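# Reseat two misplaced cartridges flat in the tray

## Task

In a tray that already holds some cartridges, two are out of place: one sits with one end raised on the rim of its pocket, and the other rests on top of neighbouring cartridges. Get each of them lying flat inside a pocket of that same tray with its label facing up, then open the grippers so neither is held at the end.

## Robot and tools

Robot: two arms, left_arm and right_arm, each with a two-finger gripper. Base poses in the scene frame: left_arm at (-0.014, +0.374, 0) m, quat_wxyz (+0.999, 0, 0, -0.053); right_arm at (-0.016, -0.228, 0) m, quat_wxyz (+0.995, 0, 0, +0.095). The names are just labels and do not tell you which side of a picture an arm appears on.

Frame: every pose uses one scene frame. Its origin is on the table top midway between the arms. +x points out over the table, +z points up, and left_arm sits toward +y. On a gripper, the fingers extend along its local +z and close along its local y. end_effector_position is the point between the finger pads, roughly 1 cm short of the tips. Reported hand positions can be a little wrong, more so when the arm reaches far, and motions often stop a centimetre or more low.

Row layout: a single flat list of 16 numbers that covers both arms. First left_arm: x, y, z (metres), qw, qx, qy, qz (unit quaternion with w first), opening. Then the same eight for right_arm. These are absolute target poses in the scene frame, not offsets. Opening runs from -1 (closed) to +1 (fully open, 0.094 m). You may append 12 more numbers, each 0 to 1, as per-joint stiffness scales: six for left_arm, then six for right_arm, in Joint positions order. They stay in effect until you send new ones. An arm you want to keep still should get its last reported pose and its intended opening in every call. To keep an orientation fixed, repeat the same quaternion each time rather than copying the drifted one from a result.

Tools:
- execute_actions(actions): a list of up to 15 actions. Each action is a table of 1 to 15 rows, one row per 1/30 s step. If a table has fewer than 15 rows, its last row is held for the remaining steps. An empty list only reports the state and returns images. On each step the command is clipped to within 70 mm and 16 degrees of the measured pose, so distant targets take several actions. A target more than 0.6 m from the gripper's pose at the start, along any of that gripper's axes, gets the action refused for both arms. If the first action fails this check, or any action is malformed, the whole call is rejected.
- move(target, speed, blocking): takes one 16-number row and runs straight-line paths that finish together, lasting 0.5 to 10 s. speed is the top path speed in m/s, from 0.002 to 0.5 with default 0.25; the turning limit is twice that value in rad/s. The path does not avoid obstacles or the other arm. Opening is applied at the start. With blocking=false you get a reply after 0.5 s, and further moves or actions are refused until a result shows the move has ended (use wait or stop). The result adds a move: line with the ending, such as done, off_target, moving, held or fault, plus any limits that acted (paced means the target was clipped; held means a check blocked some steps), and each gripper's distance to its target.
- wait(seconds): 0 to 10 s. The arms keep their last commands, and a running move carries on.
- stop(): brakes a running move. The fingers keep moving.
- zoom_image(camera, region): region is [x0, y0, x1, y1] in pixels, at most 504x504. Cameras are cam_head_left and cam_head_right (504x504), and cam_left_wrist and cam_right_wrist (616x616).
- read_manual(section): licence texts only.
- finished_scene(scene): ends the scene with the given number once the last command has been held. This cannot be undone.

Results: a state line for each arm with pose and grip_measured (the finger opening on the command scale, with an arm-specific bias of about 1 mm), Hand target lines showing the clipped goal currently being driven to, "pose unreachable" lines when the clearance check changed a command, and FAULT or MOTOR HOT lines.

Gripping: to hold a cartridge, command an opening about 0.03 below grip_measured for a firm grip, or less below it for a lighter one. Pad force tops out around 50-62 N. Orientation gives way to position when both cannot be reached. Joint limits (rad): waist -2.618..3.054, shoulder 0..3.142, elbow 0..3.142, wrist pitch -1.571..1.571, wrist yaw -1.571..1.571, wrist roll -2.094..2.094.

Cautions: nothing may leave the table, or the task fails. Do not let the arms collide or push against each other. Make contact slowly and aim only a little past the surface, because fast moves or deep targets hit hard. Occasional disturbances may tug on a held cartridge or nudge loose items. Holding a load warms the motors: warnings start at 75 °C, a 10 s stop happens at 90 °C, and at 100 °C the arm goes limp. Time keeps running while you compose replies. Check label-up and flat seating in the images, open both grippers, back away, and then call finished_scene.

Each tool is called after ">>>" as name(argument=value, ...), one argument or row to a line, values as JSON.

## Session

>>> execute_actions(
  actions=[],
)

Scene clock: 0.00 s.
left_arm: end_effector_position=(+0.1971, +0.1663, +0.3029) grip_measured=+1.000 end_effector_quat_wxyz=(+0.742, +0.363, +0.559, +0.064) | right_arm: end_effector_position=(+0.3147, -0.0155, +0.1970) grip_measured=+1.000 end_effector_quat_wxyz=(-0.129, +0.739, -0.649, -0.124)
Joint positions: left_arm=[-1.062  0.676  0.394  0.424 -0.672  0.75   0.094] | right_arm=[ 0.228  1.931  1.963 -1.466 -0.334 -1.259  0.094]
Joint velocities: left_arm=[ 0.012  0.002  0.012 -0.037 -0.022  0.051  0.   ] | right_arm=[-0.012  0.012 -0.007  0.022  0.037 -0.007  0.   ]
Motor temperatures (°C, as the motors report them): left_arm=[23 24 23 23 22 25] | right_arm=[22 27 24 22 24 23]
Hand target (left_arm): +0.196, +0.168, +0.312; +0.750, +0.351, +0.557, +0.056
Hand target (right_arm): +0.314, -0.014, +0.205; -0.141, +0.739, -0.646, -0.125
Joint stiffness scale: left_arm=[1. 1. 1. 1. 1. 1.] | right_arm=[1. 1. 1. 1. 1. 1.]

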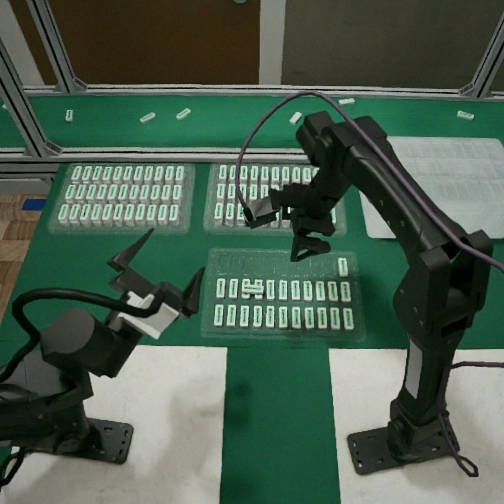

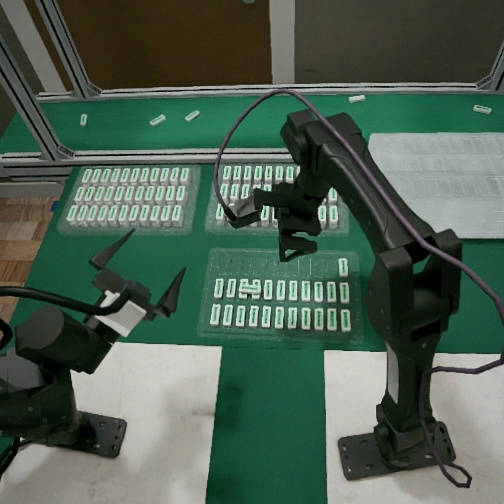

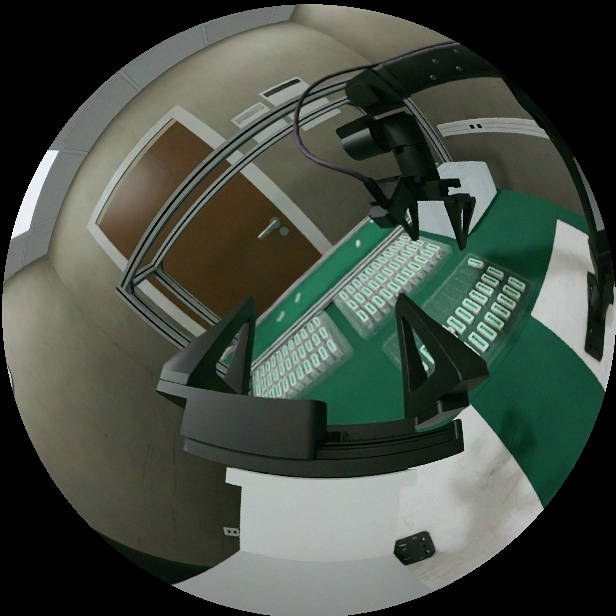

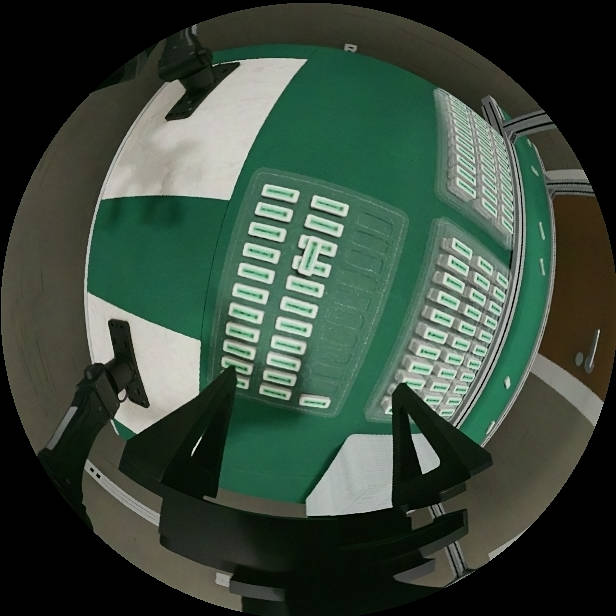

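>>> zoom_image(
  camera="cam_head_left",
  region=[195, 240, 375, 345],
)

Region (195, 240, 375, 345) of cam_head_left's 504x504 image, scaled by 2.800, with more detail than that image has; it fills the top 294 rows of this view, and the rest is white.

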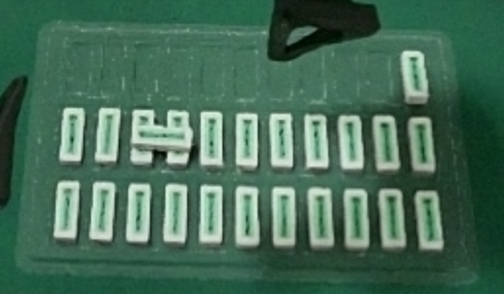

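>>> move(
  target=[0.15,0.33,0.3,0.742,0.363,0.559,0.064,1, 0.307,0.058,0.06,0,0.707,-0.707,0,-0.2],
)

Scene clock: 11.23 s.
left_arm: end_effector_position=(+0.1609, +0.3245, +0.2859) grip_measured=+1.000 end_effector_quat_wxyz=(+0.662, +0.341, +0.653, +0.139) | right_arm: end_effector_position=(+0.2988, +0.0508, +0.0461) grip_measured=-0.198 end_effector_quat_wxyz=(-0.026, -0.708, +0.706, +0.003)
Joint positions: left_arm=[-0.594  0.038  0.588 -0.644 -0.424  0.65   0.094] | right_arm=[ 0.53   2.237  1.87  -1.256 -0.002 -0.852  0.038]
Joint velocities: left_arm=[-0.007  0.007  0.012 -0.022 -0.066 -0.007  0.   ] | right_arm=[-0.012 -0.007 -0.017  0.007 -0.037 -0.051  0.001]
Motor temperatures (°C, as the motors report them): left_arm=[23 24 25 24 22 25] | right_arm=[22 29 25 22 24 23]
Hand target (left_arm): +0.153, +0.331, +0.302; +0.681, +0.324, +0.644, +0.130
Hand target (right_arm): +0.308, +0.059, +0.061; -0.003, +0.707, -0.707, +0.001
Off the commanded pose (left_arm): 0.019 m, 17 deg; orientation clipped at the last step of the last action.
Off the commanded pose (right_arm): 0.018 m, 3 deg.
Joint stiffness scale: left_arm=[1. 1. 1. 1. 1. 1.] | right_arm=[1. 1. 1. 1. 1. 1.]
joint sent to its limit (left arm) — the command would take joint 2 (shoulder) past its lower limit, so that joint was sent only as far as its limit.
move: off_target (left_arm, right_arm); limits=paced

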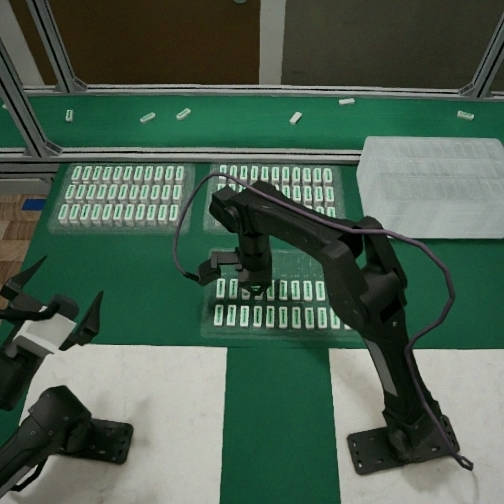

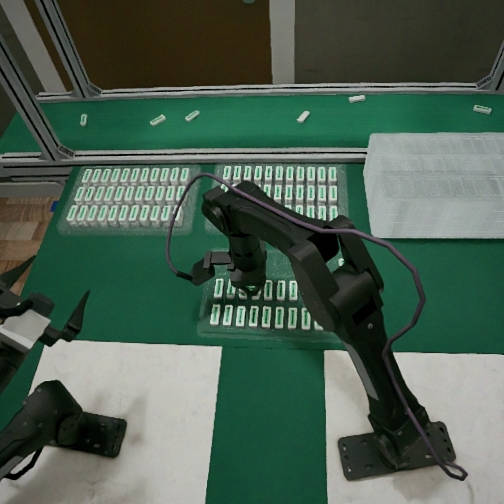

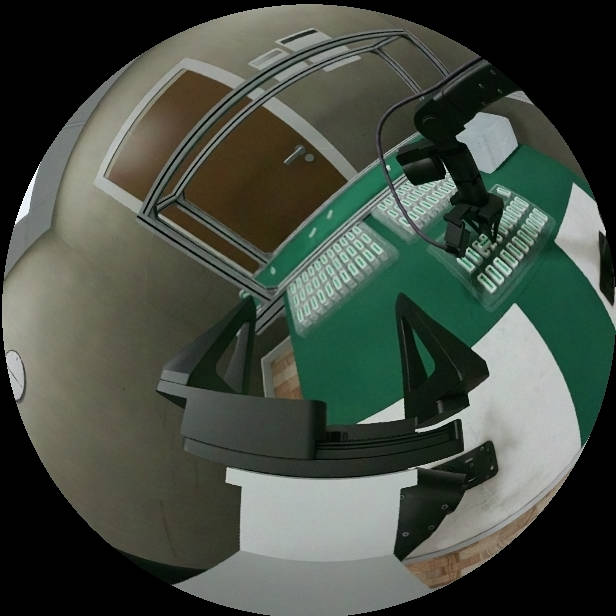

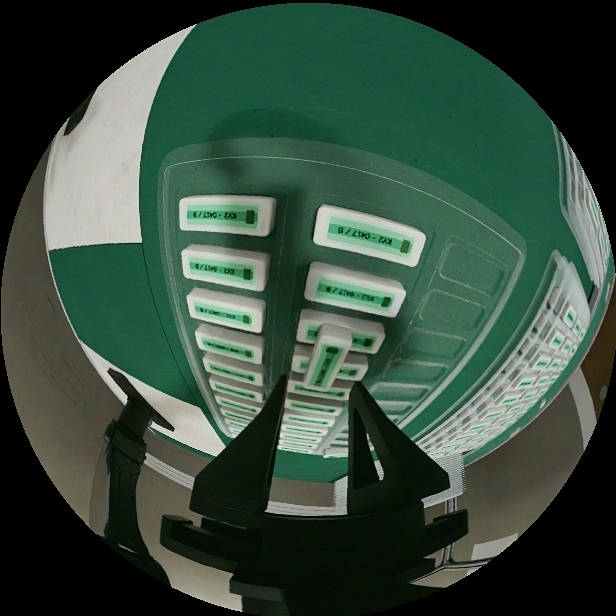

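>>> move(
  target=[0.161,0.3245,0.286,0.662,0.341,0.653,0.139,1, 0.306,0.063,0.03,0,0.707,-0.707,0,-0.2],
  speed=0.05,
)

Scene clock: 15.77 s.
left_arm: end_effector_position=(+0.1608, +0.3246, +0.2850) grip_measured=+1.000 end_effector_quat_wxyz=(+0.660, +0.342, +0.654, +0.140) | right_arm: end_effector_position=(+0.3077, +0.0586, +0.0312) grip_measured=-0.198 end_effector_quat_wxyz=(-0.006, -0.705, +0.709, +0.001)
Joint positions: left_arm=[-0.594  0.038  0.588 -0.649 -0.424  0.65   0.094] | right_arm=[ 0.53   2.255  1.841 -1.169 -0.002 -0.843  0.038]
Joint velocities: left_arm=[ 0.002 -0.012  0.002  0.022 -0.022 -0.022  0.   ] | right_arm=[ 0.007  0.002  0.012 -0.051 -0.007 -0.081 -0.   ]
Motor temperatures (°C, as the motors report them): left_arm=[23 24 25 25 22 25] | right_arm=[22 30 25 22 24 23]
Hand target (left_arm): +0.161, +0.324, +0.286; +0.662, +0.341, +0.653, +0.139
Hand target (right_arm): +0.306, +0.063, +0.030; +0.000, +0.707, -0.707, -0.001
Off the commanded pose (left_arm): 0.001 m, 0 deg.
Off the commanded pose (right_arm): 0.005 m, 1 deg.
Joint stiffness scale: left_arm=[1. 1. 1. 1. 1. 1.] | right_arm=[1. 1. 1. 1. 1. 1.]
move: done

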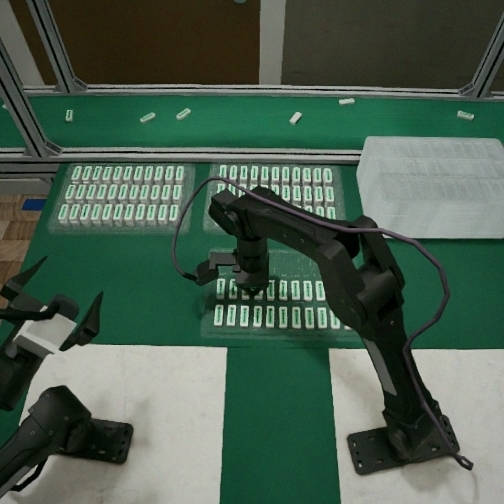

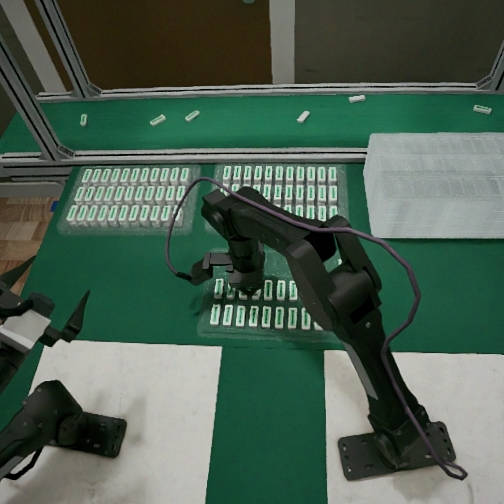

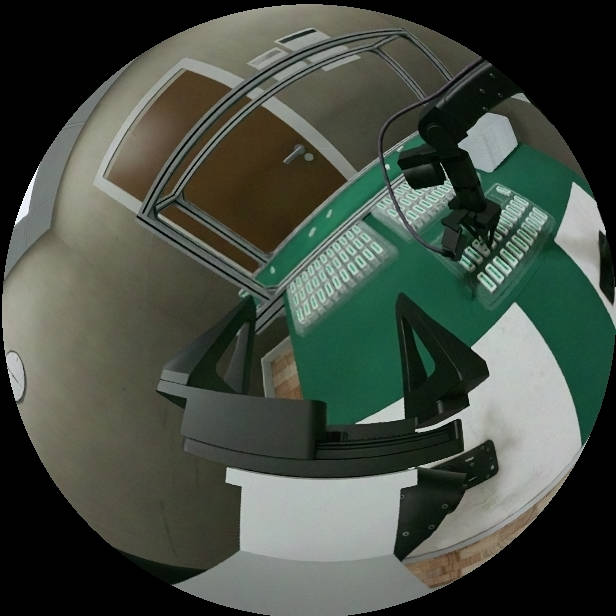

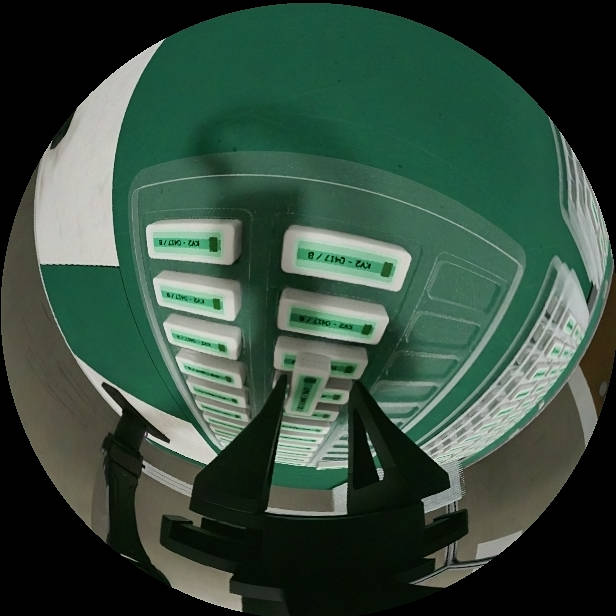

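>>> move(
  target=[0.161,0.3245,0.286,0.662,0.341,0.653,0.139,1, 0.306,0.063,0.028,0,0.707,-0.707,0,-0.9],
  speed=0.05,
)

>>> move(
  target=[0.161,0.3245,0.286,0.662,0.341,0.653,0.139,1, 0.306,0.06,0.08,0,0.707,-0.707,0,-0.72],
  speed=0.1,
)

>>> move(
  target=[0.161,0.3245,0.286,0.662,0.341,0.653,0.139,1, 0.367,-0.008,0.06,0,0,1,0,-0.72],
)

>>> move(
  target=[0.161,0.3245,0.286,0.662,0.341,0.653,0.139,1, 0.367,-0.008,0.035,0,0,1,0,-0.72],
  speed=0.05,
)

>>> zoom_image(
  camera="cam_head_left",
  region=[195, 240, 375, 345],
)

Scene clock: 27.20 s.
left_arm: end_effector_position=(+0.1608, +0.3246, +0.2850) grip_measured=+1.000 end_effector_quat_wxyz=(+0.660, +0.342, +0.654, +0.140) | right_arm: end_effector_position=(+0.3092, +0.0600, +0.0312) grip_measured=-0.668 end_effector_quat_wxyz=(-0.002, -0.705, +0.709, +0.001)
Joint positions: left_arm=[-0.594  0.038  0.588 -0.649 -0.424  0.65   0.094] | right_arm=[ 0.53   2.255  1.841 -1.16  -0.002 -0.843  0.016]
Joint velocities: left_arm=[-0.012 -0.007 -0.007 -0.007  0.037  0.022  0.   ] | right_arm=[-0.017  0.002 -0.002  0.037  0.007 -0.007 -0.001]
Motor temperatures (°C, as the motors report them): left_arm=[23 25 25 26 22 25] | right_arm=[22 32 25 22 24 23]
Hand target (left_arm): +0.161, +0.324, +0.286; +0.662, +0.341, +0.653, +0.139
Hand target (right_arm): +0.306, +0.063, +0.028; +0.000, +0.707, -0.707, -0.000
Off the commanded pose (left_arm): 0.001 m, 0 deg.
Off the commanded pose (right_arm): 0.005 m, 0 deg.
Joint stiffness scale: left_arm=[1. 1. 1. 1. 1. 1.] | right_arm=[1. 1. 1. 1. 1. 1.]
move: done

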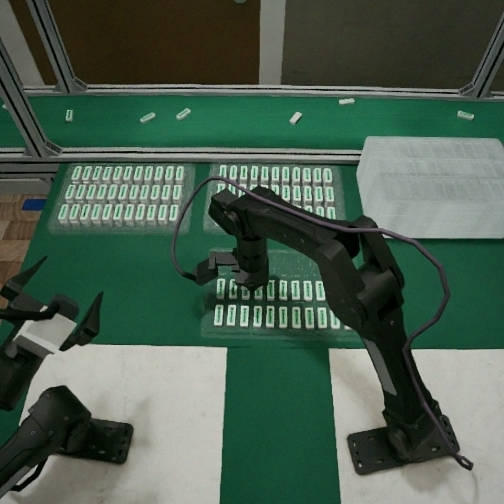

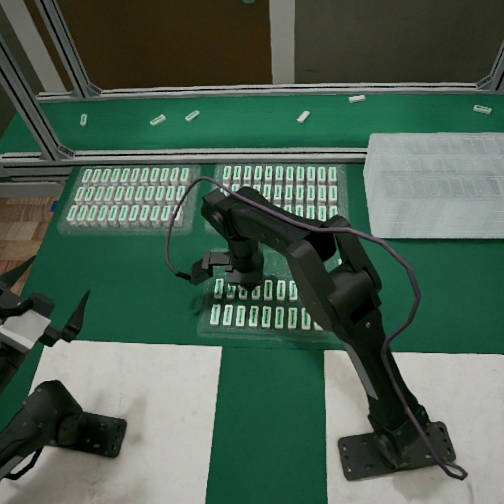

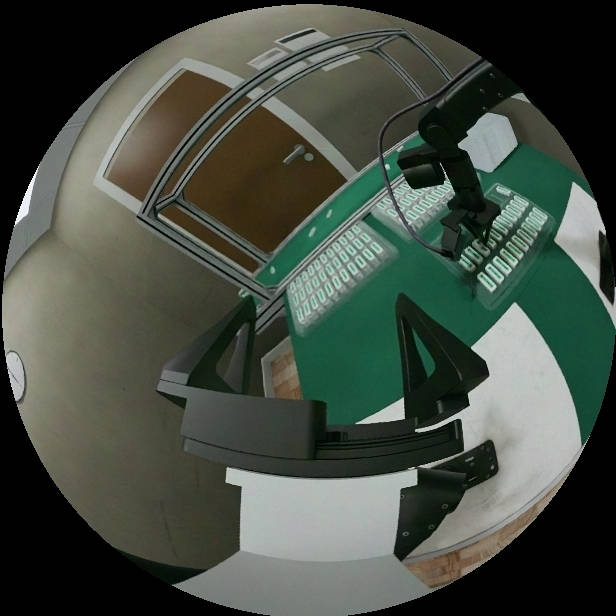

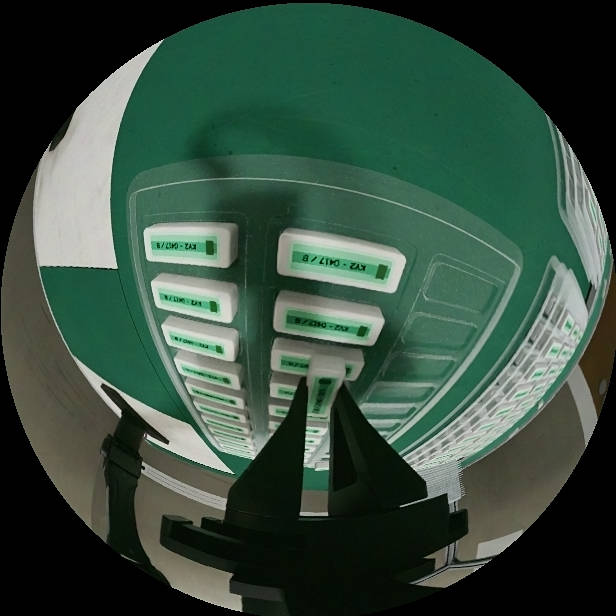

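Scene clock: 28.27 s.
left_arm: end_effector_position=(+0.1608, +0.3246, +0.2850) grip_measured=+1.000 end_effector_quat_wxyz=(+0.660, +0.342, +0.654, +0.140) | right_arm: end_effector_position=(+0.3037, +0.0551, +0.0622) grip_measured=-0.668 end_effector_quat_wxyz=(-0.017, -0.705, +0.709, +0.002)
Joint positions: left_arm=[-0.594  0.038  0.588 -0.649 -0.424  0.65   0.094] | right_arm=[ 0.53   2.241  1.941 -1.306 -0.002 -0.843  0.016]
Joint velocities: left_arm=[-0.007 -0.002  0.007  0.007 -0.051 -0.007  0.   ] | right_arm=[-0.007  0.007 -0.017 -0.007 -0.022 -0.037 -0.001]
Motor temperatures (°C, as the motors report them): left_arm=[23 25 25 26 22 25] | right_arm=[22 32 25 22 24 23]
Hand target (left_arm): +0.161, +0.324, +0.286; +0.662, +0.341, +0.653, +0.139
Hand target (right_arm): +0.305, +0.059, +0.080; -0.000, +0.707, -0.707, -0.000
Off the commanded pose (left_arm): 0.001 m, 0 deg.
Off the commanded pose (right_arm): 0.019 m, 2 deg.
Joint stiffness scale: left_arm=[1. 1. 1. 1. 1. 1.] | right_arm=[1. 1. 1. 1. 1. 1.]
move: off_target (right_arm)

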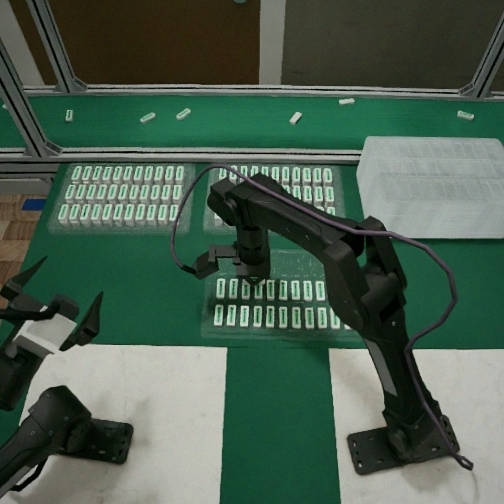

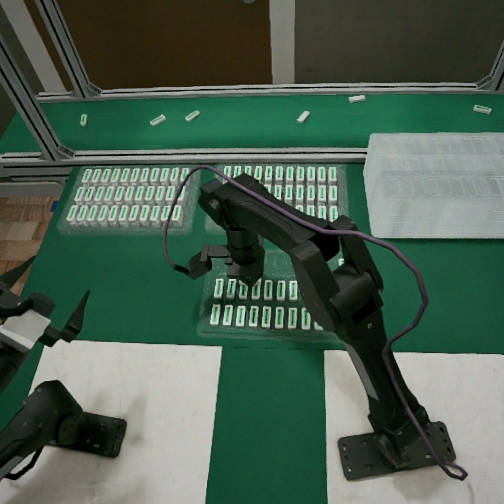

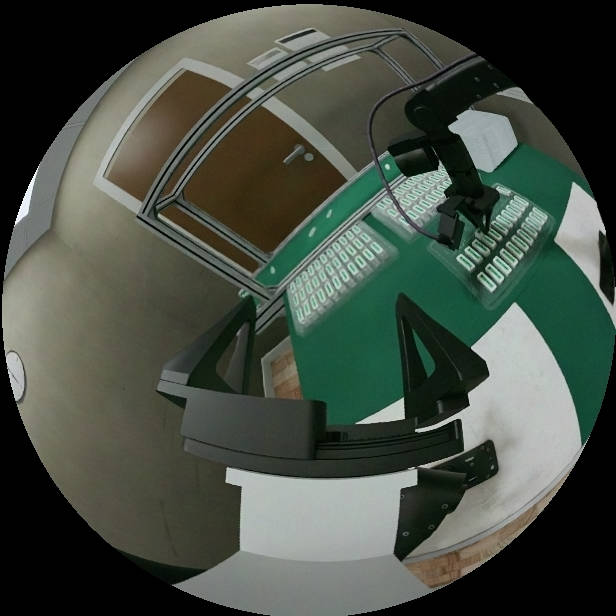

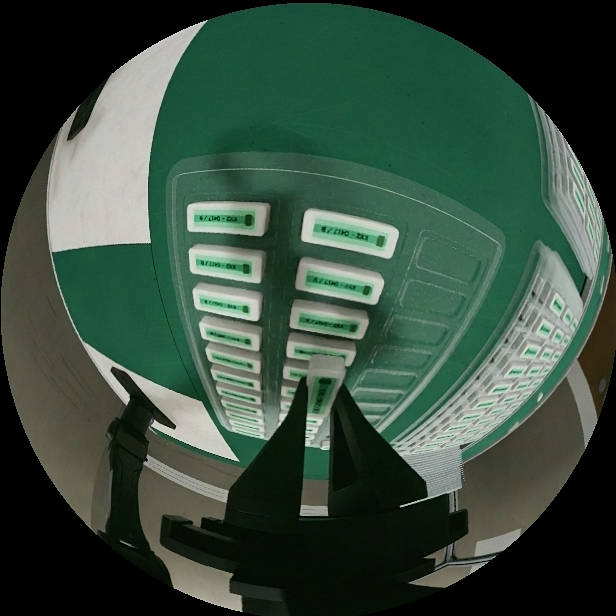

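Scene clock: 31.93 s.
left_arm: end_effector_position=(+0.1608, +0.3246, +0.2850) grip_measured=+1.000 end_effector_quat_wxyz=(+0.660, +0.342, +0.654, +0.140) | right_arm: end_effector_position=(+0.3546, -0.0096, +0.0532) grip_measured=-0.667 end_effector_quat_wxyz=(-0.020, -0.009, +1.000, -0.011)
Joint positions: left_arm=[-0.594  0.038  0.588 -0.649 -0.424  0.65   0.094] | right_arm=[ 0.338  2.271  1.954 -1.3   -0.002  0.511  0.016]
Joint velocities: left_arm=[ 0.012  0.007 -0.002  0.007 -0.037 -0.037  0.   ] | right_arm=[ 0.022  0.007 -0.007  0.037 -0.022  0.007 -0.   ]
Motor temperatures (°C, as the motors report them): left_arm=[23 25 25 26 22 25] | right_arm=[22 32 25 22 24 23]
Hand target (left_arm): +0.161, +0.324, +0.286; +0.662, +0.341, +0.653, +0.139
Hand target (right_arm): +0.367, -0.008, +0.060; -0.000, -0.000, +1.000, -0.001
Off the commanded pose (left_arm): 0.001 m, 0 deg.
Off the commanded pose (right_arm): 0.014 m, 3 deg.
Joint stiffness scale: left_arm=[1. 1. 1. 1. 1. 1.] | right_arm=[1. 1. 1. 1. 1. 1.]
move: off_target (right_arm)

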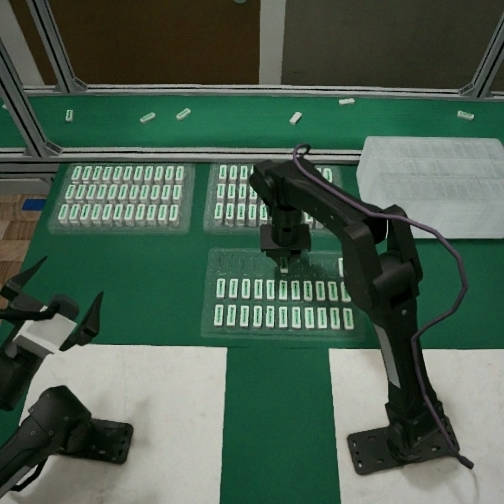

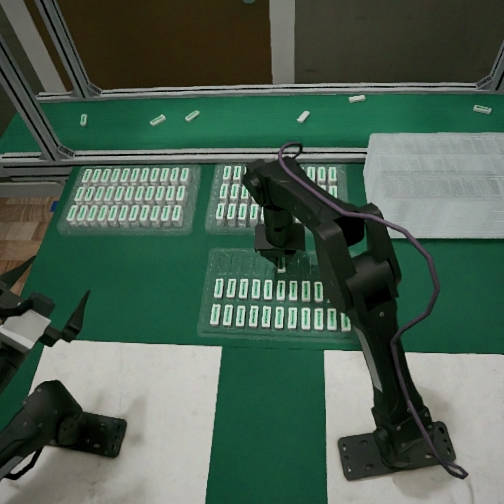

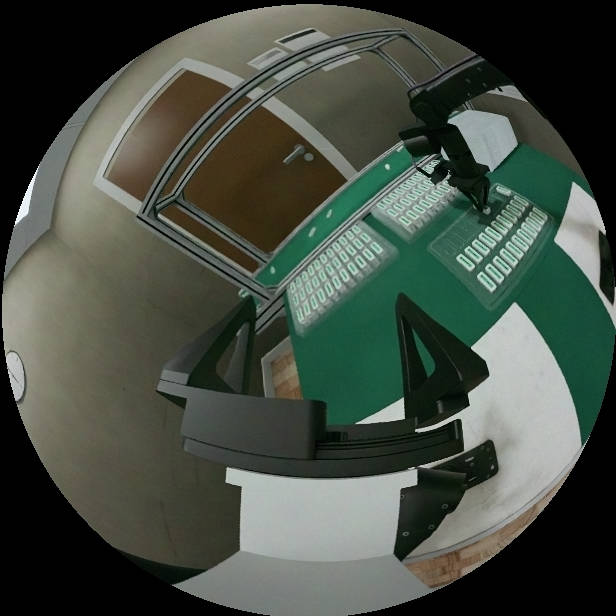

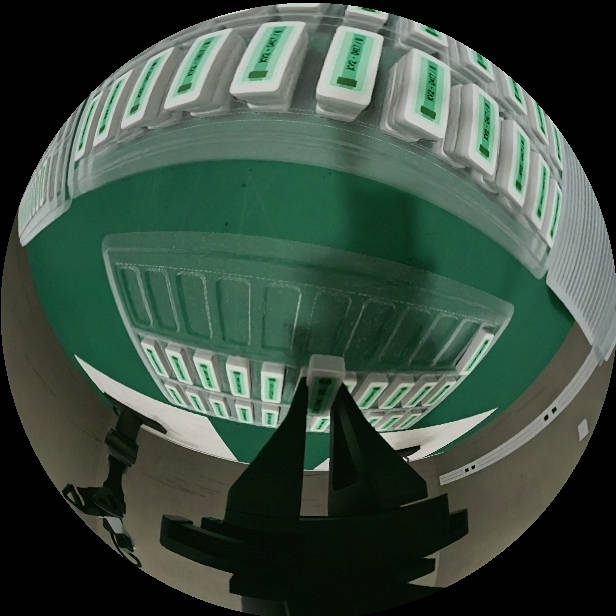

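Scene clock: 32.90 s.
left_arm: end_effector_position=(+0.1608, +0.3246, +0.2850) grip_measured=+1.000 end_effector_quat_wxyz=(+0.660, +0.342, +0.654, +0.140) | right_arm: end_effector_position=(+0.3626, -0.0049, +0.0355) grip_measured=-0.667 end_effector_quat_wxyz=(-0.007, -0.008, +1.000, -0.003)
Joint positions: left_arm=[-0.594  0.038  0.588 -0.649 -0.424  0.65   0.094] | right_arm=[ 0.338  2.287  1.912 -1.211 -0.002  0.514  0.016]
Joint velocities: left_arm=[ 0.007 -0.012 -0.012 -0.022 -0.066  0.022  0.   ] | right_arm=[ 0.002 -0.002 -0.007 -0.037 -0.022 -0.051  0.   ]
Motor temperatures (°C, as the motors report them): left_arm=[23 25 25 26 22 25] | right_arm=[22 32 25 22 24 23]
Hand target (left_arm): +0.161, +0.324, +0.286; +0.662, +0.341, +0.653, +0.139
Hand target (right_arm): +0.367, -0.008, +0.035; -0.000, +0.000, +1.000, +0.000
Off the commanded pose (left_arm): 0.001 m, 0 deg.
Off the commanded pose (right_arm): 0.005 m, 1 deg.
Joint stiffness scale: left_arm=[1. 1. 1. 1. 1. 1.] | right_arm=[1. 1. 1. 1. 1. 1.]
move: done

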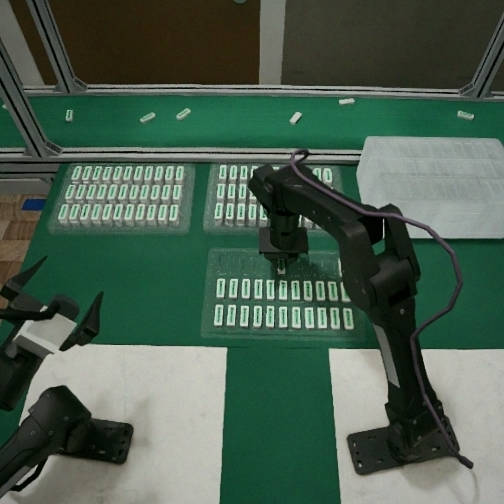

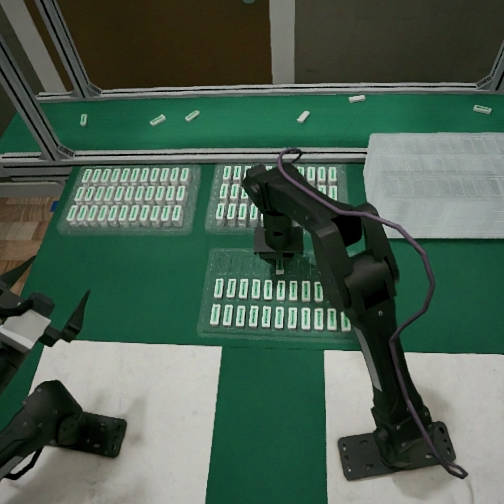

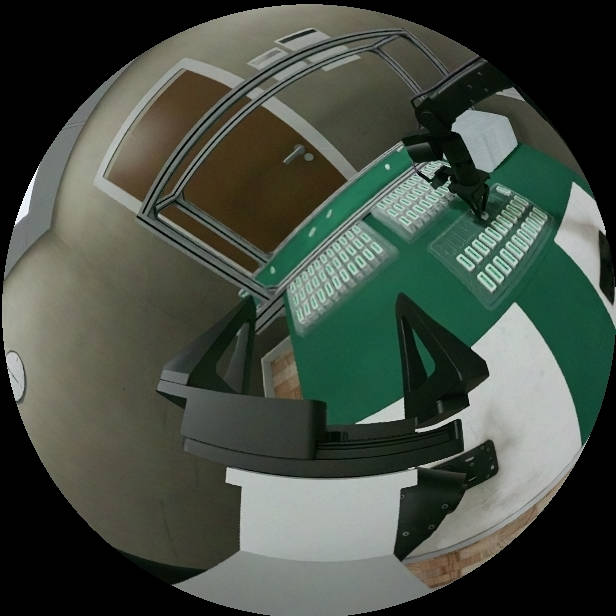

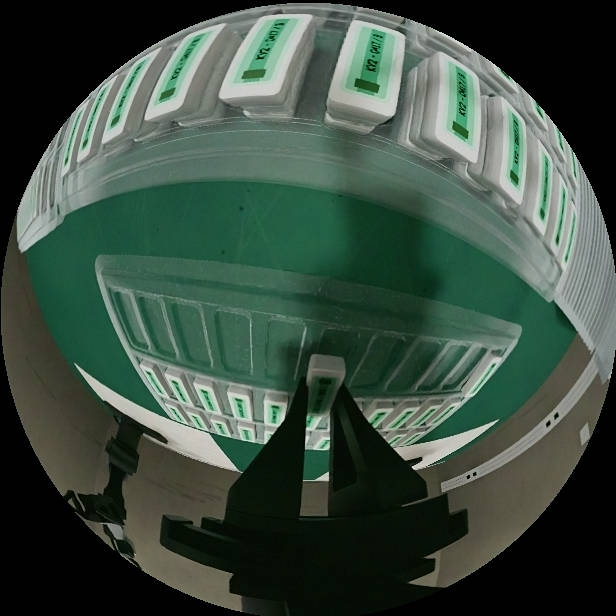

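Region (195, 240, 375, 345) of cam_head_left's 504x504 image, scaled by 2.800, with more detail than that image has; it fills the top 294 rows of this view, and the rest is white.

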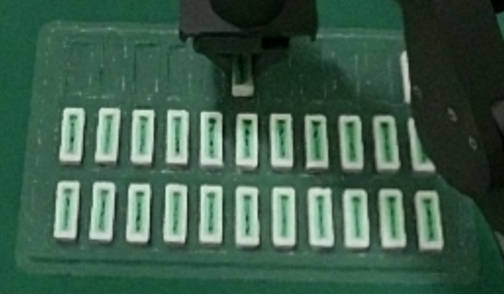

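>>> move(
  target=[0.161,0.3245,0.286,0.662,0.341,0.653,0.139,1, 0.38,-0.012,0.028,0,0,1,0,-0.72],
  speed=0.05,
)

>>> zoom_image(
  camera="cam_head_left",
  region=[195, 240, 375, 345],
)

Scene clock: 38.73 s.
left_arm: end_effector_position=(+0.1608, +0.3246, +0.2850) grip_measured=+1.000 end_effector_quat_wxyz=(+0.660, +0.342, +0.654, +0.140) | right_arm: end_effector_position=(+0.3668, -0.0103, +0.0254) grip_measured=-0.667 end_effector_quat_wxyz=(-0.016, -0.004, +1.000, -0.004)
Joint positions: left_arm=[-0.594  0.038  0.588 -0.649 -0.424  0.65   0.094] | right_arm=[ 0.319  2.317  1.922 -1.209 -0.009  0.503  0.016]
Joint velocities: left_arm=[ 0.002 -0.012  0.007  0.066  0.022 -0.007  0.   ] | right_arm=[-0.027 -0.012 -0.007 -0.037 -0.022  0.007 -0.001]
Motor temperatures (°C, as the motors report them): left_arm=[23 25 25 27 22 25] | right_arm=[22 33 25 22 24 23]
Hand target (left_arm): +0.161, +0.324, +0.286; +0.662, +0.341, +0.653, +0.139
Hand target (right_arm): +0.380, -0.012, +0.028; -0.000, +0.000, +1.000, -0.000
Off the commanded pose (left_arm): 0.001 m, 0 deg.
Off the commanded pose (right_arm): 0.014 m, 2 deg.
Joint stiffness scale: left_arm=[1. 1. 1. 1. 1. 1.] | right_arm=[1. 1. 1. 1. 1. 1.]
move: off_target (right_arm)

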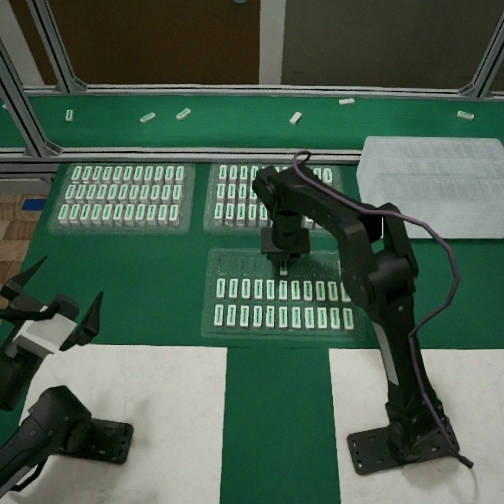

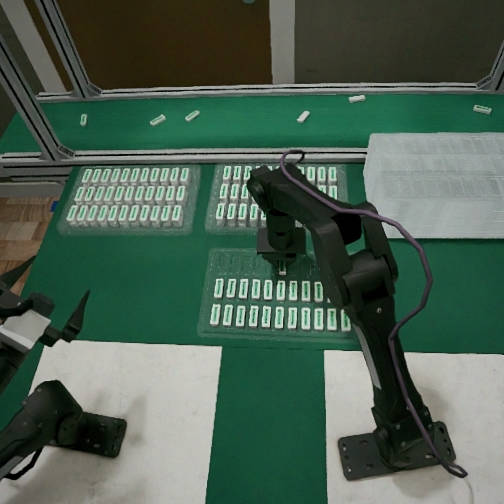

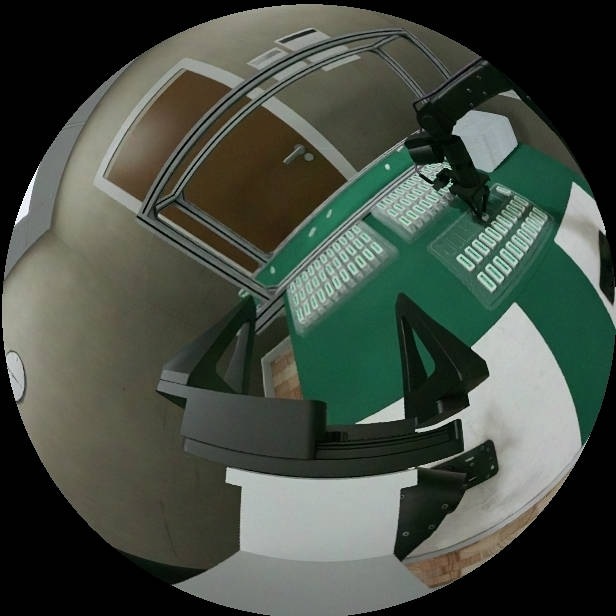

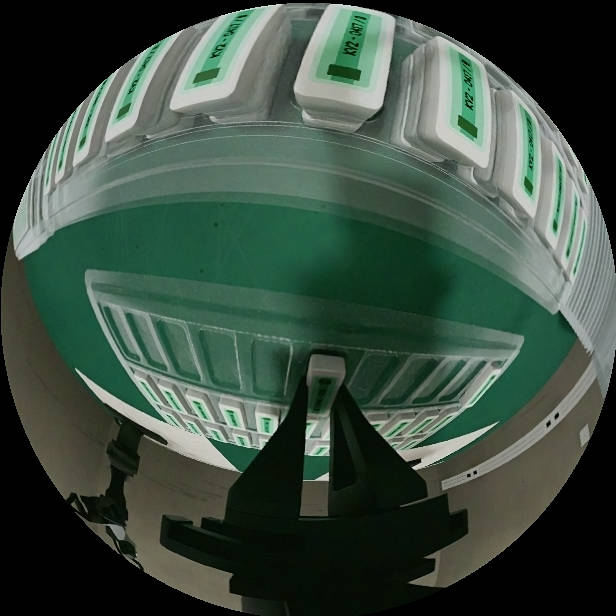

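Region (195, 240, 375, 345) of cam_head_left's 504x504 image, scaled by 2.800, with more detail than that image has; it fills the top 294 rows of this view, and the rest is white.

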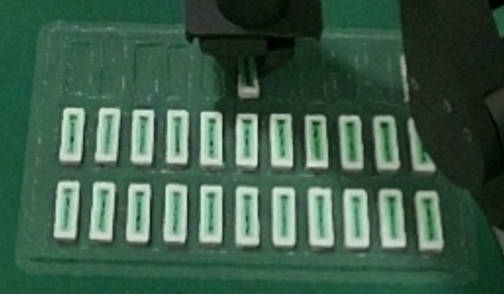

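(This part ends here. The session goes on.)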